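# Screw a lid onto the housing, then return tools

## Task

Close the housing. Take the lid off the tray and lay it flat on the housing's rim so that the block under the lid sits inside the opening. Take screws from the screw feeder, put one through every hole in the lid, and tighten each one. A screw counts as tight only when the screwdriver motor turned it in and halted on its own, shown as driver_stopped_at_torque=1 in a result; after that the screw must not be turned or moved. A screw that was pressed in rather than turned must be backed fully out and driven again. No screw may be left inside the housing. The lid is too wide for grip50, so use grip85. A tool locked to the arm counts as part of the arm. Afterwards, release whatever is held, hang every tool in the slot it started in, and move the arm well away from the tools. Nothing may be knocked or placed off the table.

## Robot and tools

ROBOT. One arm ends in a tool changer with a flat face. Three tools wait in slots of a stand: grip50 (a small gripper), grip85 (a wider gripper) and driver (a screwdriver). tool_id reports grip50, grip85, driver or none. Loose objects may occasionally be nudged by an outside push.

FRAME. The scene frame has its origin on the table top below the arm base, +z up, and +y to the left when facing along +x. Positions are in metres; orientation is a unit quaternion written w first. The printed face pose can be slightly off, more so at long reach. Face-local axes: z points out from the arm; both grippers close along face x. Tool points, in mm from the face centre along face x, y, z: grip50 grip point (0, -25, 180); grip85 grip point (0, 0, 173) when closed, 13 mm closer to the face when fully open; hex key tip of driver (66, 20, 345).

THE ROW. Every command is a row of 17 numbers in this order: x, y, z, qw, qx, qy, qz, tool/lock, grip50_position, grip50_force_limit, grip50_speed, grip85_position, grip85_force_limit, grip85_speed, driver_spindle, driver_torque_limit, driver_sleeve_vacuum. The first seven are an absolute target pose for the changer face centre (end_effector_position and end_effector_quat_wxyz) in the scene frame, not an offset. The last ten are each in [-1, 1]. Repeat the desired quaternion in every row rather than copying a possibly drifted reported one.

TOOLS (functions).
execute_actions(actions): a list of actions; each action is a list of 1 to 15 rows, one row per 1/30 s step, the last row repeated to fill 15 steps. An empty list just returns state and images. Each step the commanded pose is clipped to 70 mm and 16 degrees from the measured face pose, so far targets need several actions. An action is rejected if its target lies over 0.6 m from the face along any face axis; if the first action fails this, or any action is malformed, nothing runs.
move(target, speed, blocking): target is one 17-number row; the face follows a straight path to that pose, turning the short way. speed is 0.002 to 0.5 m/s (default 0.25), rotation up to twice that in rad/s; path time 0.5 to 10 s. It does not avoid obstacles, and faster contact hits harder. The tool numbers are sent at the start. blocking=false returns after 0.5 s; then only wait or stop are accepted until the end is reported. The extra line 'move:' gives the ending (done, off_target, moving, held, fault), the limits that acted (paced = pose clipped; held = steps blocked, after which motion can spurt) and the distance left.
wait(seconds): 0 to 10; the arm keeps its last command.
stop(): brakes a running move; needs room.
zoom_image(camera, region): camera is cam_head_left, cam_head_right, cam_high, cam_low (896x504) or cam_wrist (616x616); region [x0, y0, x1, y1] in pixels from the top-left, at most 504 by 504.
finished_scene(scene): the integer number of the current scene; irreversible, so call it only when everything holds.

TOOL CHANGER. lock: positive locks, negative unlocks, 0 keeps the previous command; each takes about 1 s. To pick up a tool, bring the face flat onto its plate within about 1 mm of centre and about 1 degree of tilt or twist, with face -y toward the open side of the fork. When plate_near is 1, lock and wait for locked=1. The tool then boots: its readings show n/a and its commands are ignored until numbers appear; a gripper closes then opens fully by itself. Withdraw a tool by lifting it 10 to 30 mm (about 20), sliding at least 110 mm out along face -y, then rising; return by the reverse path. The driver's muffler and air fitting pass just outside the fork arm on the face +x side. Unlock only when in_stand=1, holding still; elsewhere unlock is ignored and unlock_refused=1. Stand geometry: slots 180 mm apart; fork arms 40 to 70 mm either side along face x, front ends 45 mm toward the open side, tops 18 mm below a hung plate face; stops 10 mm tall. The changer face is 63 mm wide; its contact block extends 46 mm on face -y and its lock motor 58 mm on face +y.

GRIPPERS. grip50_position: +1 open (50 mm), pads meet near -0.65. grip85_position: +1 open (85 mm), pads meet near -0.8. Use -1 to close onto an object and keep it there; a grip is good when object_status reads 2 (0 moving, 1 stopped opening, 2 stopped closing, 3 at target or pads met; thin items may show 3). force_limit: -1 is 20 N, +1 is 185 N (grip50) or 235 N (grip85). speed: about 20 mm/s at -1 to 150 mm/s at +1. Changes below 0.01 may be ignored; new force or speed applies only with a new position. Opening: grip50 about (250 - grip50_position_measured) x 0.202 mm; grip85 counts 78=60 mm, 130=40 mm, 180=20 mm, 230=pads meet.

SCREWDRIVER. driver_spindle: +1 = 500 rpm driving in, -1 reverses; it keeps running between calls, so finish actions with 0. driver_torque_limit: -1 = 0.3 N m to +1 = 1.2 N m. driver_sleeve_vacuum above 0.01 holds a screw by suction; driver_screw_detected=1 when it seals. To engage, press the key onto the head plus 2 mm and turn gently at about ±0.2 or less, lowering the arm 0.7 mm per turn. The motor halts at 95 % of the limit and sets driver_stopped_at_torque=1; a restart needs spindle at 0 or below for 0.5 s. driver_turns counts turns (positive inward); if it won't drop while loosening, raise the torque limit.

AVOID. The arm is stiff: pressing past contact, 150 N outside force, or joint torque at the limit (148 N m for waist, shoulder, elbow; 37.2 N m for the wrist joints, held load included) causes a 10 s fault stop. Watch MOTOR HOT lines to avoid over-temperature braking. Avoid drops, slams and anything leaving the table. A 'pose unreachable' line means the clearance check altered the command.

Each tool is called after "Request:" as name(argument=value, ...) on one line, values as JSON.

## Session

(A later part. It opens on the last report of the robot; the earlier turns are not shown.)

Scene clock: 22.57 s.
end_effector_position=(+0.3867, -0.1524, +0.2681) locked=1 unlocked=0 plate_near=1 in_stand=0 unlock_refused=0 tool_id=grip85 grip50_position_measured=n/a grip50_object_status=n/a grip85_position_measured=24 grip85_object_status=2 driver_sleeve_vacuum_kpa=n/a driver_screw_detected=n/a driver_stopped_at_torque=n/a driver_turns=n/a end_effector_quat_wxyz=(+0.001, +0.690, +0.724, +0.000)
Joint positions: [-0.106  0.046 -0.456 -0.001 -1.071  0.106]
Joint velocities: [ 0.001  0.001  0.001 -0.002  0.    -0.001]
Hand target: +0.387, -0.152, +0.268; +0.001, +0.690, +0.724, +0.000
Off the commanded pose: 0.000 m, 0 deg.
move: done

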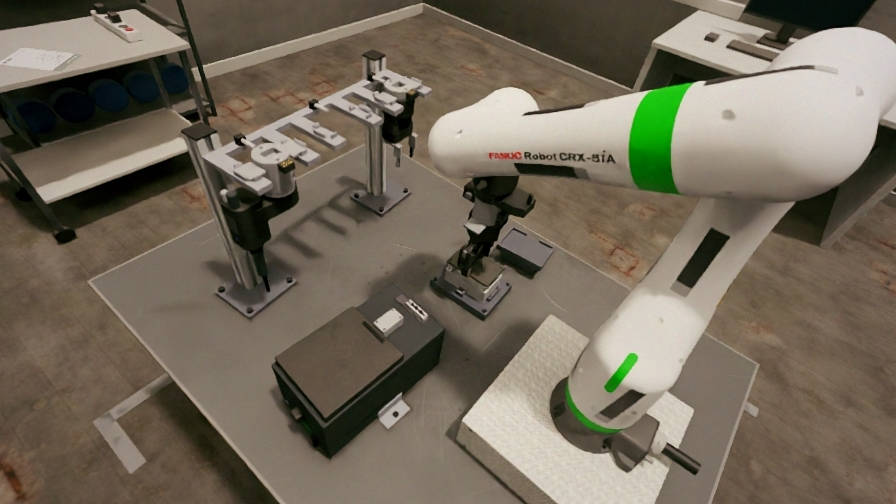

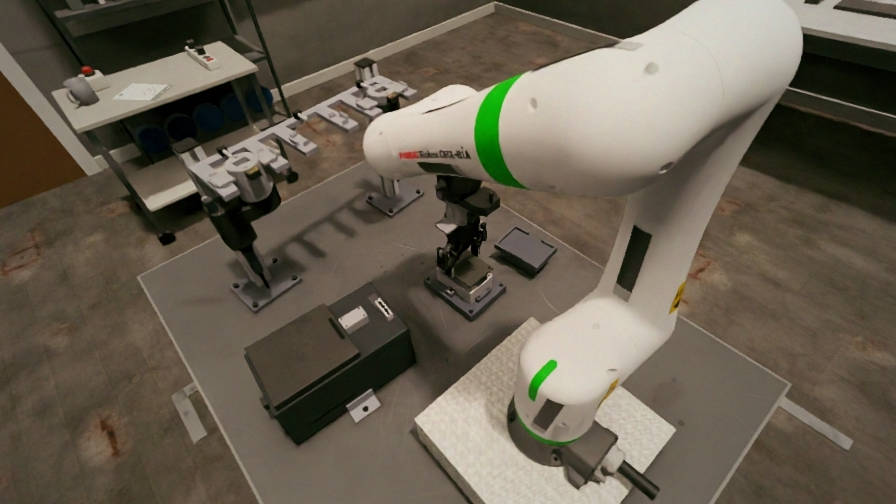

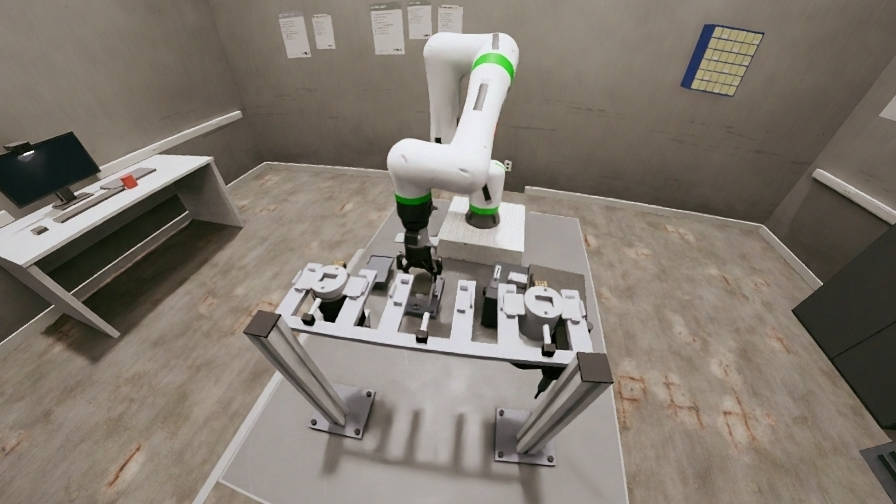

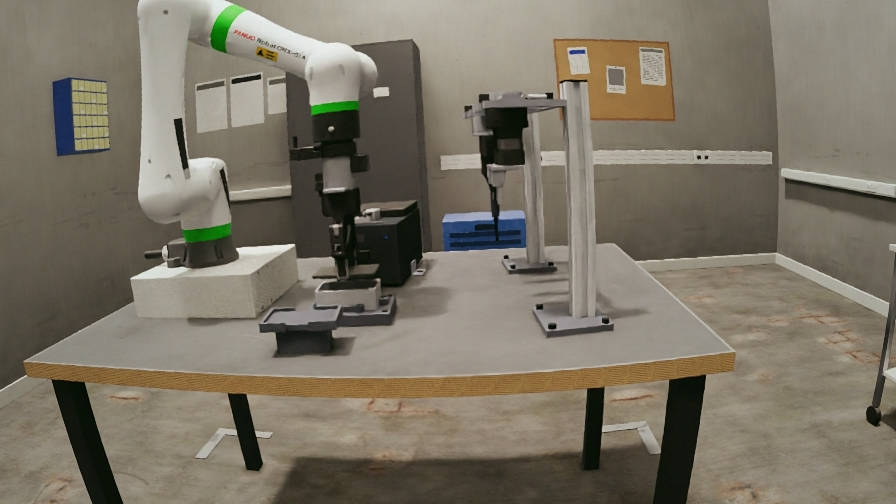

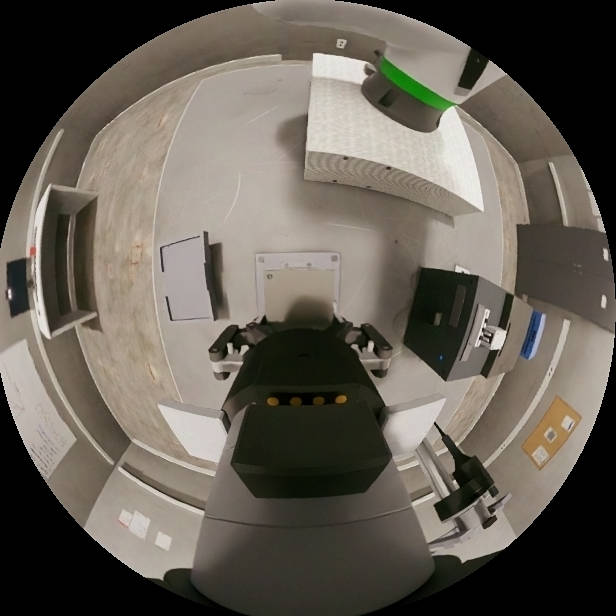

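Request:
move(target=[0.387,-0.1532,0.25,0,0.6871,0.7266,0,0,0,0,0,0.5,-0.7,-1,0,0,0], speed=0.025)

Request:
zoom_image(camera="cam_low", region=[305,260,390,320])

Request:
zoom_image(camera="cam_wrist", region=[240,240,360,340])

Request:
zoom_image(camera="cam_head_right", region=[425,240,505,320])

Scene clock: 23.83 s.
end_effector_position=(+0.3870, -0.1532, +0.2500) locked=1 unlocked=0 plate_near=1 in_stand=0 unlock_refused=0 tool_id=grip85 grip50_position_measured=n/a grip50_object_status=n/a grip85_position_measured=24 grip85_object_status=2 driver_sleeve_vacuum_kpa=n/a driver_screw_detected=n/a driver_stopped_at_torque=n/a driver_turns=n/a end_effector_quat_wxyz=(-0.000, +0.687, +0.727, +0.000)
Joint positions: [-0.108  0.072 -0.476 -0.002 -1.026  0.118]
Joint velocities: [-0.001  0.    -0.    -0.001 -0.001 -0.   ]
Hand target: +0.387, -0.153, +0.250; -0.000, +0.687, +0.727, +0.000
Off the commanded pose: 0.000 m, 0 deg.
move: done

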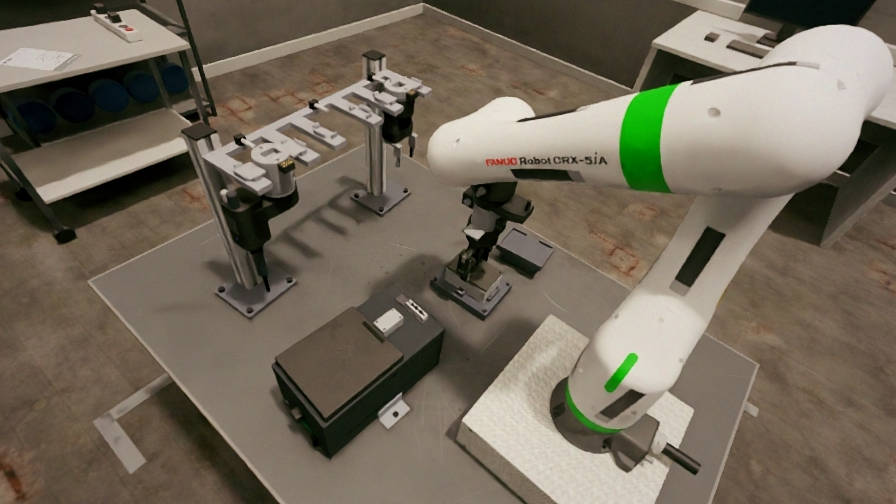

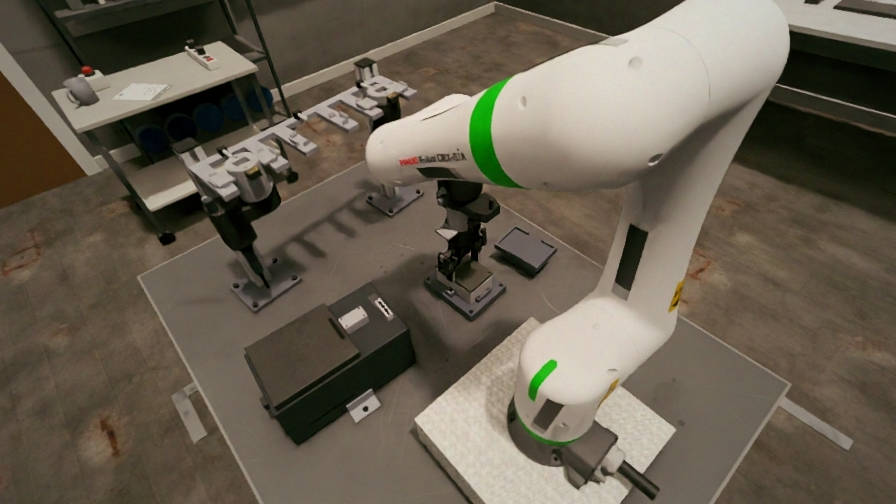

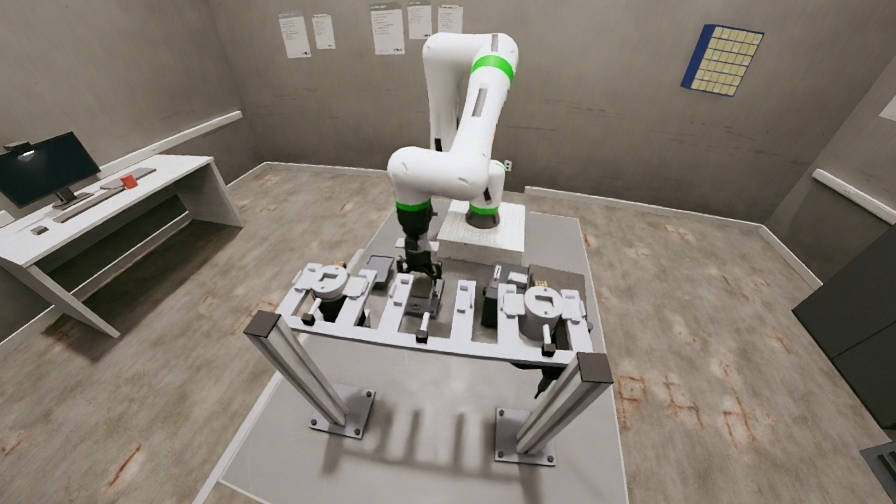

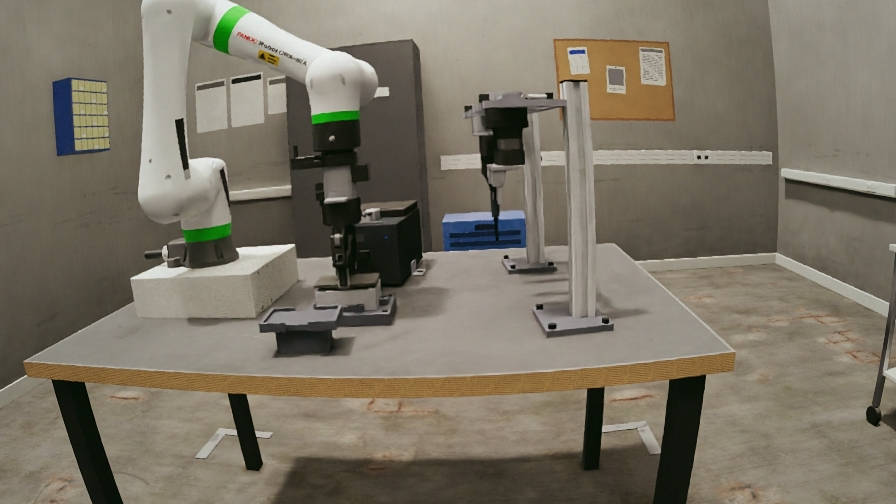

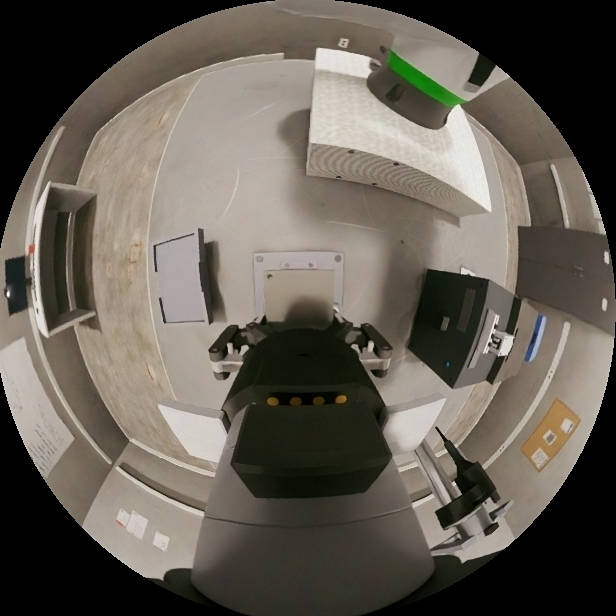

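Region (305, 260, 390, 320) of cam_low's 896x504 image, scaled by 5.929, with more detail than that image has; it fills the top 356 rows of this view, and the rest is white.

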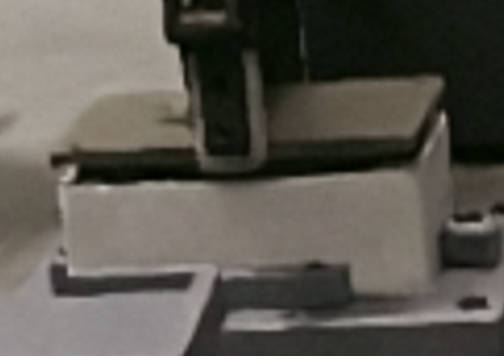

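Region (240, 240, 360, 340) of cam_wrist's 616x616 image, scaled by 4.200, with more detail than that image has.

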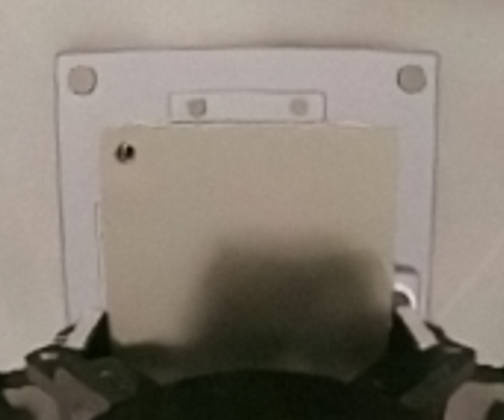

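Region (425, 240, 505, 320) of cam_head_right's 896x504 image, scaled by 6.300, with more detail than that image has.

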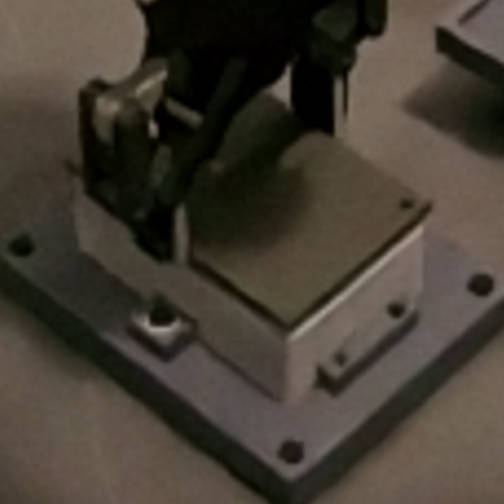

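Request:
move(target=[0.3873,-0.1531,0.2452,0,0.6871,0.7266,0,0,0,0,0,0.5,-0.7,-1,0,0,0], speed=0.006)

Request:
zoom_image(camera="cam_low", region=[305,260,390,320])

Request:
zoom_image(camera="cam_wrist", region=[255,255,345,300])

Request:
zoom_image(camera="cam_head_right", region=[425,240,505,320])

Scene clock: 25.13 s.
end_effector_position=(+0.3873, -0.1532, +0.2452) locked=1 unlocked=0 plate_near=1 in_stand=0 unlock_refused=0 tool_id=grip85 grip50_position_measured=n/a grip50_object_status=n/a grip85_position_measured=24 grip85_object_status=2 driver_sleeve_vacuum_kpa=n/a driver_screw_detected=n/a driver_stopped_at_torque=n/a driver_turns=n/a end_effector_quat_wxyz=(-0.000, +0.687, +0.727, +0.000)
Joint positions: [-0.108  0.08  -0.481 -0.002 -1.013  0.117]
Joint velocities: [-0.     0.    -0.     0.     0.     0.001]
Hand target: +0.387, -0.153, +0.245; -0.000, +0.687, +0.727, +0.000
Off the commanded pose: 0.000 m, 0 deg.
move: done

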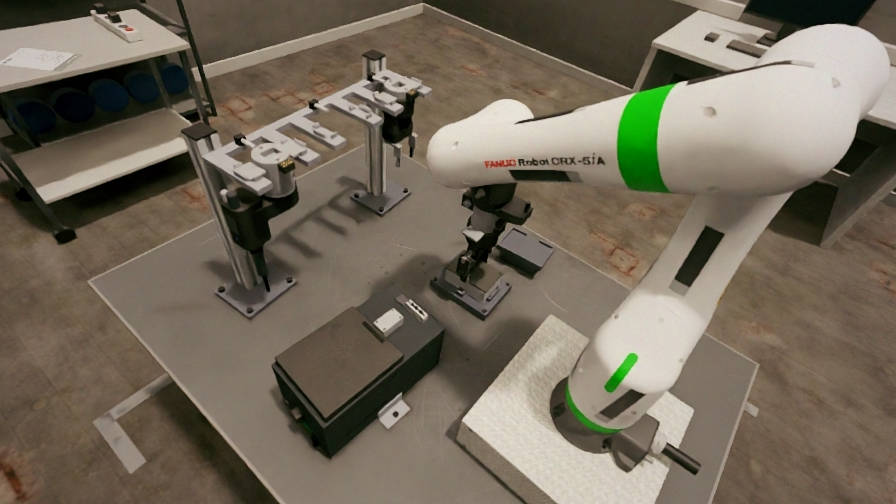

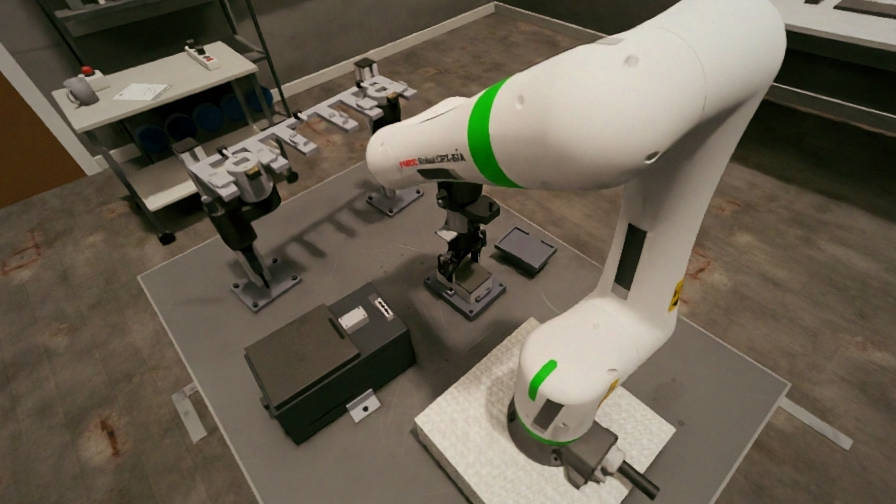

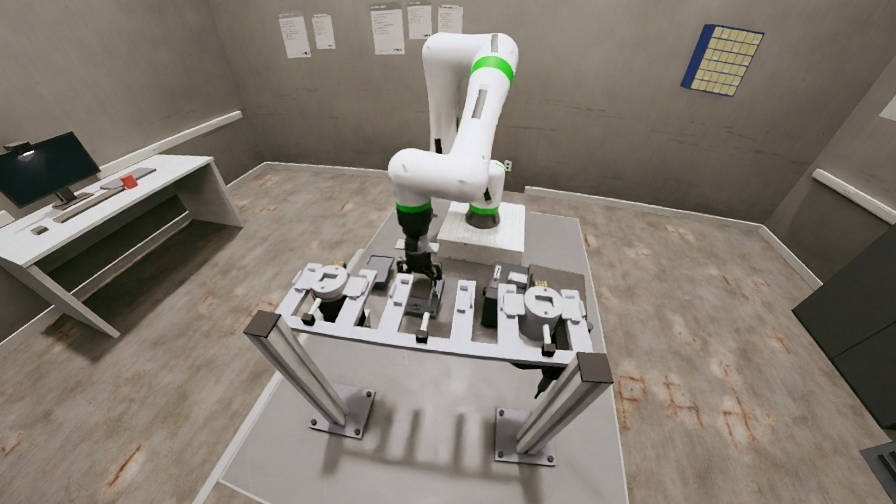

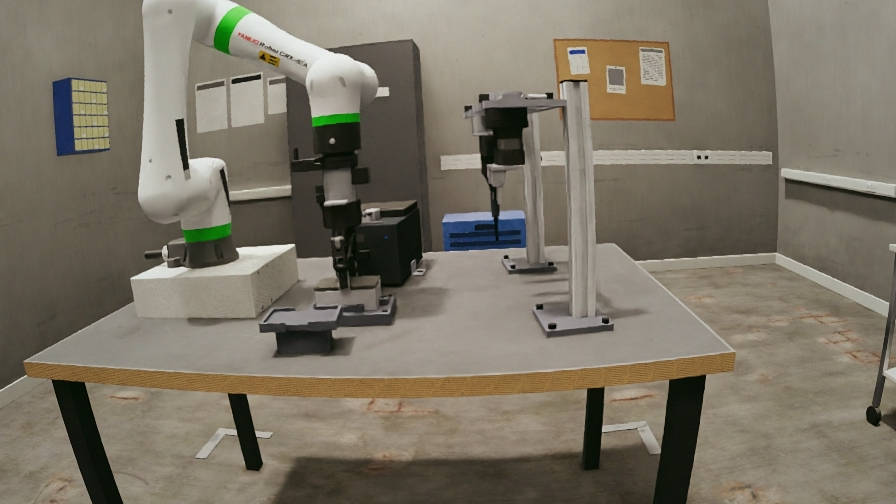

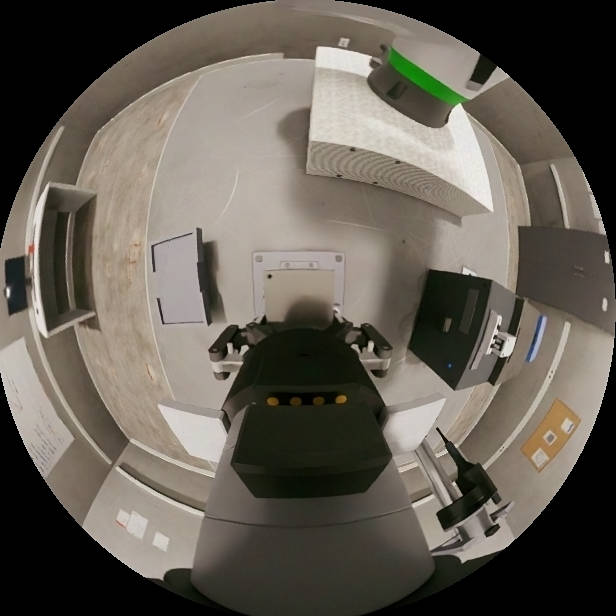

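Region (305, 260, 390, 320) of cam_low's 896x504 image, scaled by 5.929, with more detail than that image has; it fills the top 356 rows of this view, and the rest is white.

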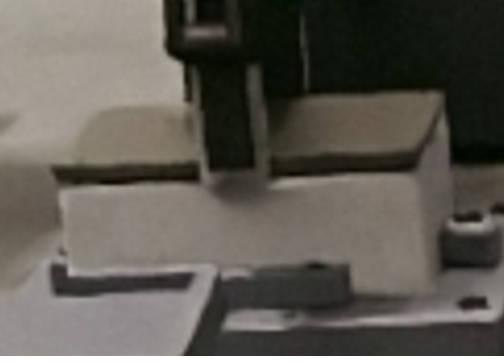

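Region (255, 255, 345, 300) of cam_wrist's 616x616 image, scaled by 5.600, with more detail than that image has.

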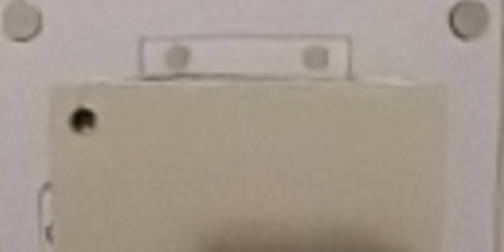

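Region (425, 240, 505, 320) of cam_head_right's 896x504 image, scaled by 6.300, with more detail than that image has.

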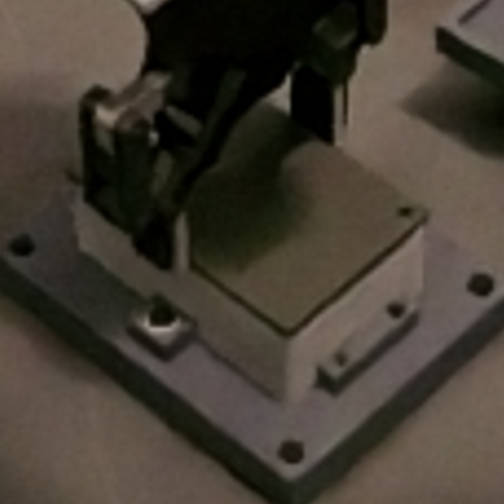

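Request:
execute_actions(actions=[])

Request:
move(target=[0.3873,-0.1531,0.244,0,0.6871,0.7266,0,0,0,0,0,0.5,-0.7,-1,0,0,0], speed=0.004)

Request:
zoom_image(camera="cam_low", region=[305,260,390,320])

Scene clock: 26.00 s.
end_effector_position=(+0.3873, -0.1531, +0.2452) locked=1 unlocked=0 plate_near=1 in_stand=0 unlock_refused=0 tool_id=grip85 grip50_position_measured=n/a grip50_object_status=n/a grip85_position_measured=24 grip85_object_status=2 driver_sleeve_vacuum_kpa=n/a driver_screw_detected=n/a driver_stopped_at_torque=n/a driver_turns=n/a end_effector_quat_wxyz=(-0.000, +0.687, +0.727, +0.000)
Joint positions: [-0.108  0.08  -0.481 -0.002 -1.013  0.117]
Joint velocities: [-0.     0.001 -0.     0.001 -0.001  0.   ]
Hand target: +0.387, -0.153, +0.245; -0.000, +0.687, +0.727, +0.000
Off the commanded pose: 0.000 m, 0 deg.

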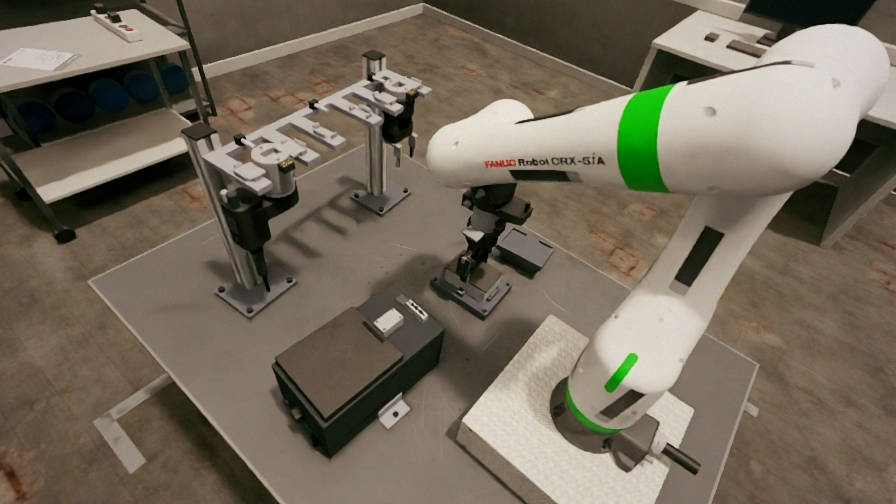

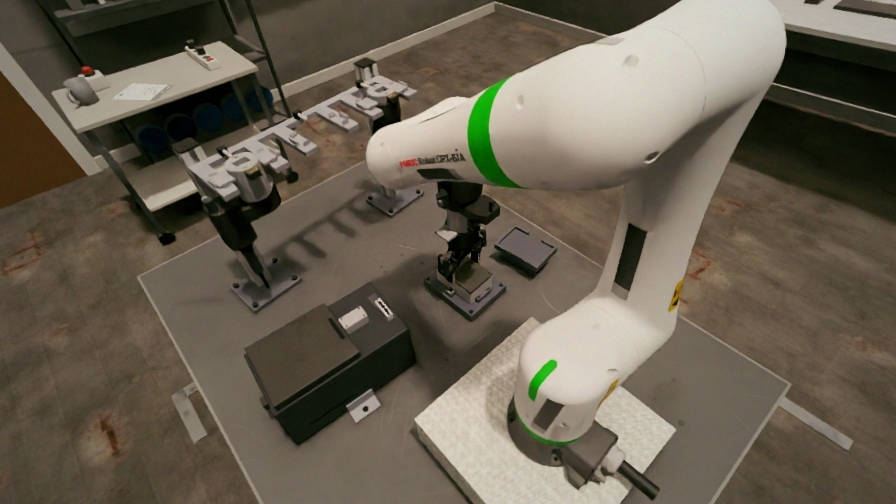

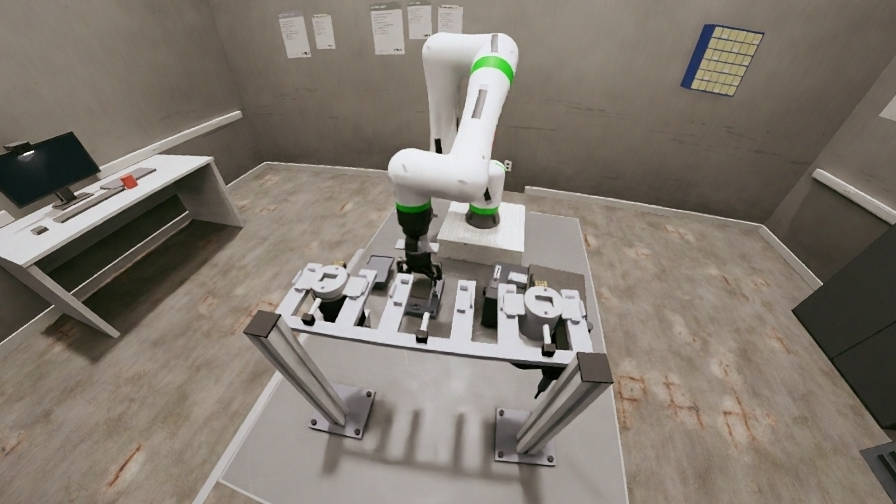

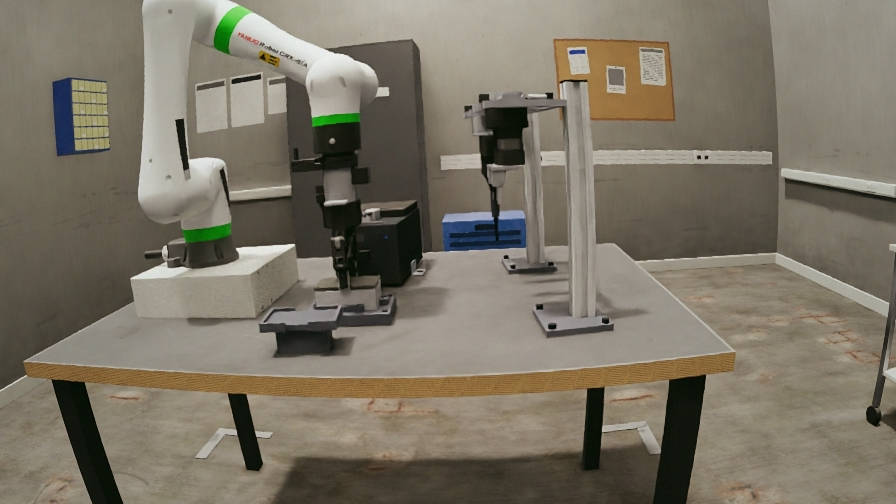

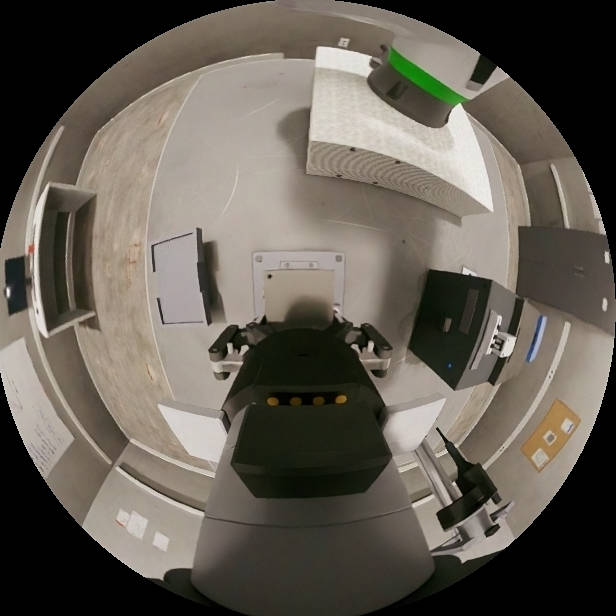

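Scene clock: 26.70 s.
end_effector_position=(+0.3873, -0.1531, +0.2440) locked=1 unlocked=0 plate_near=1 in_stand=0 unlock_refused=0 tool_id=grip85 grip50_position_measured=n/a grip50_object_status=n/a grip85_position_measured=24 grip85_object_status=2 driver_sleeve_vacuum_kpa=n/a driver_screw_detected=n/a driver_stopped_at_torque=n/a driver_turns=n/a end_effector_quat_wxyz=(+0.000, +0.687, +0.727, -0.000)
Joint positions: [-0.108  0.082 -0.482 -0.002 -1.01   0.117]
Joint velocities: [ 0.     0.     0.001  0.     0.001 -0.002]
Hand target: +0.387, -0.153, +0.244; -0.000, +0.687, +0.727, +0.000
Off the commanded pose: 0.000 m, 0 deg.
move: done

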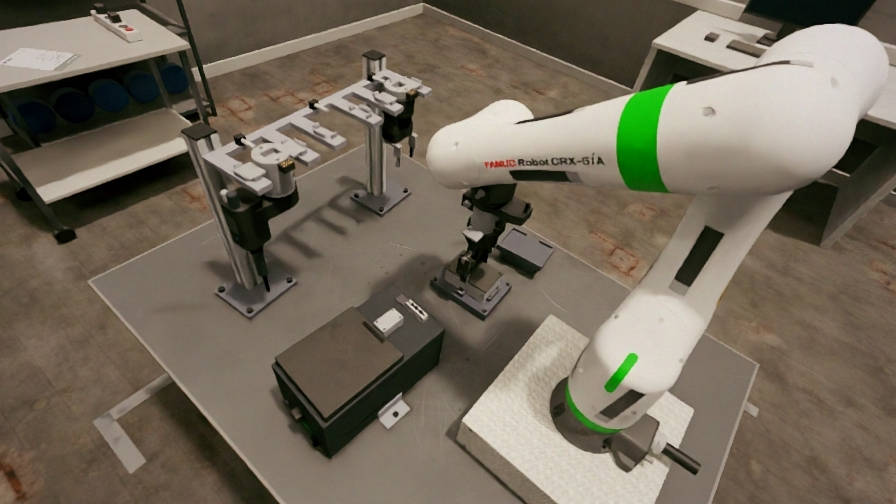

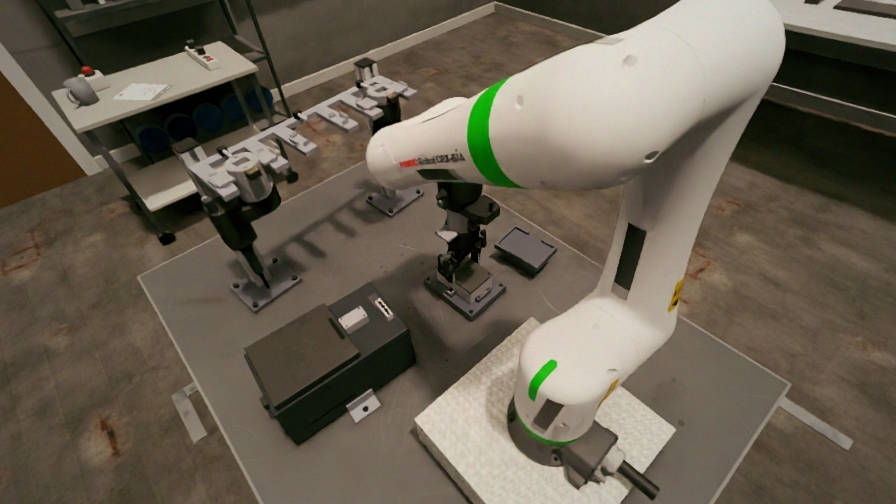

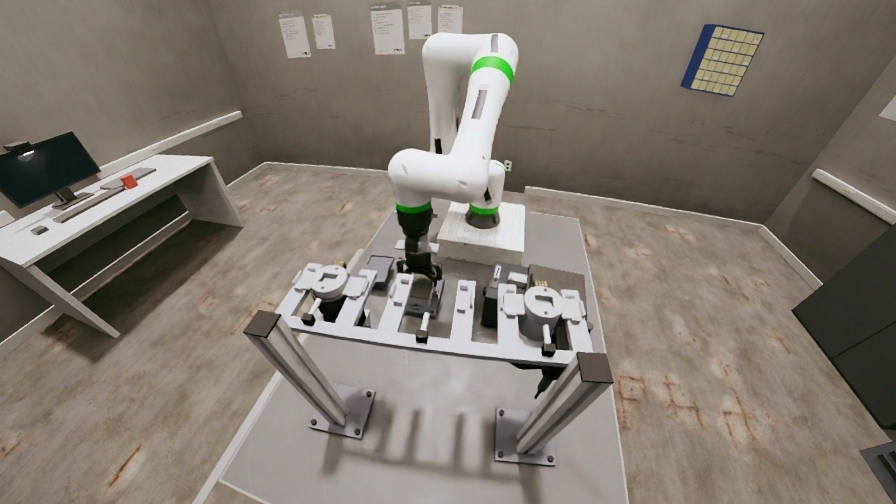

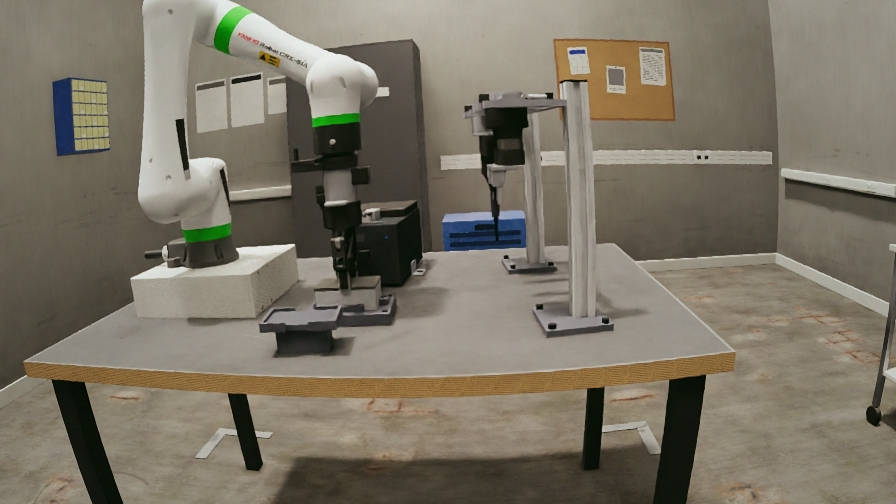

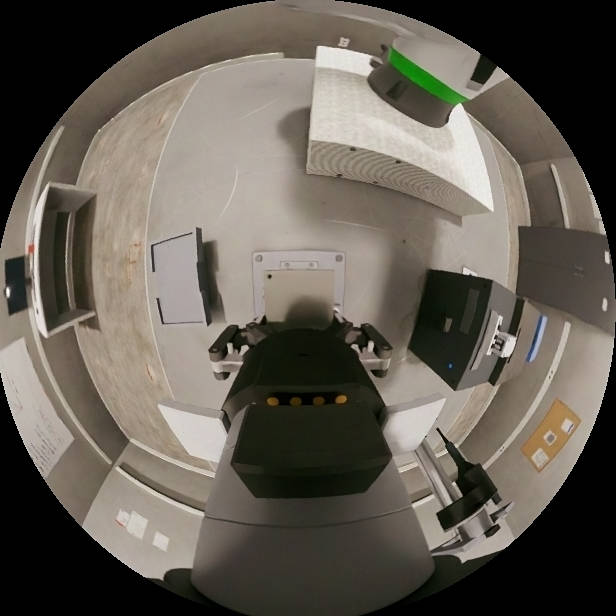

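Region (305, 260, 390, 320) of cam_low's 896x504 image, scaled by 5.929, with more detail than that image has; it fills the top 356 rows of this view, and the rest is white.

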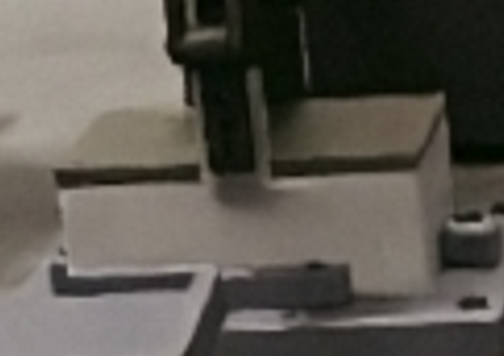

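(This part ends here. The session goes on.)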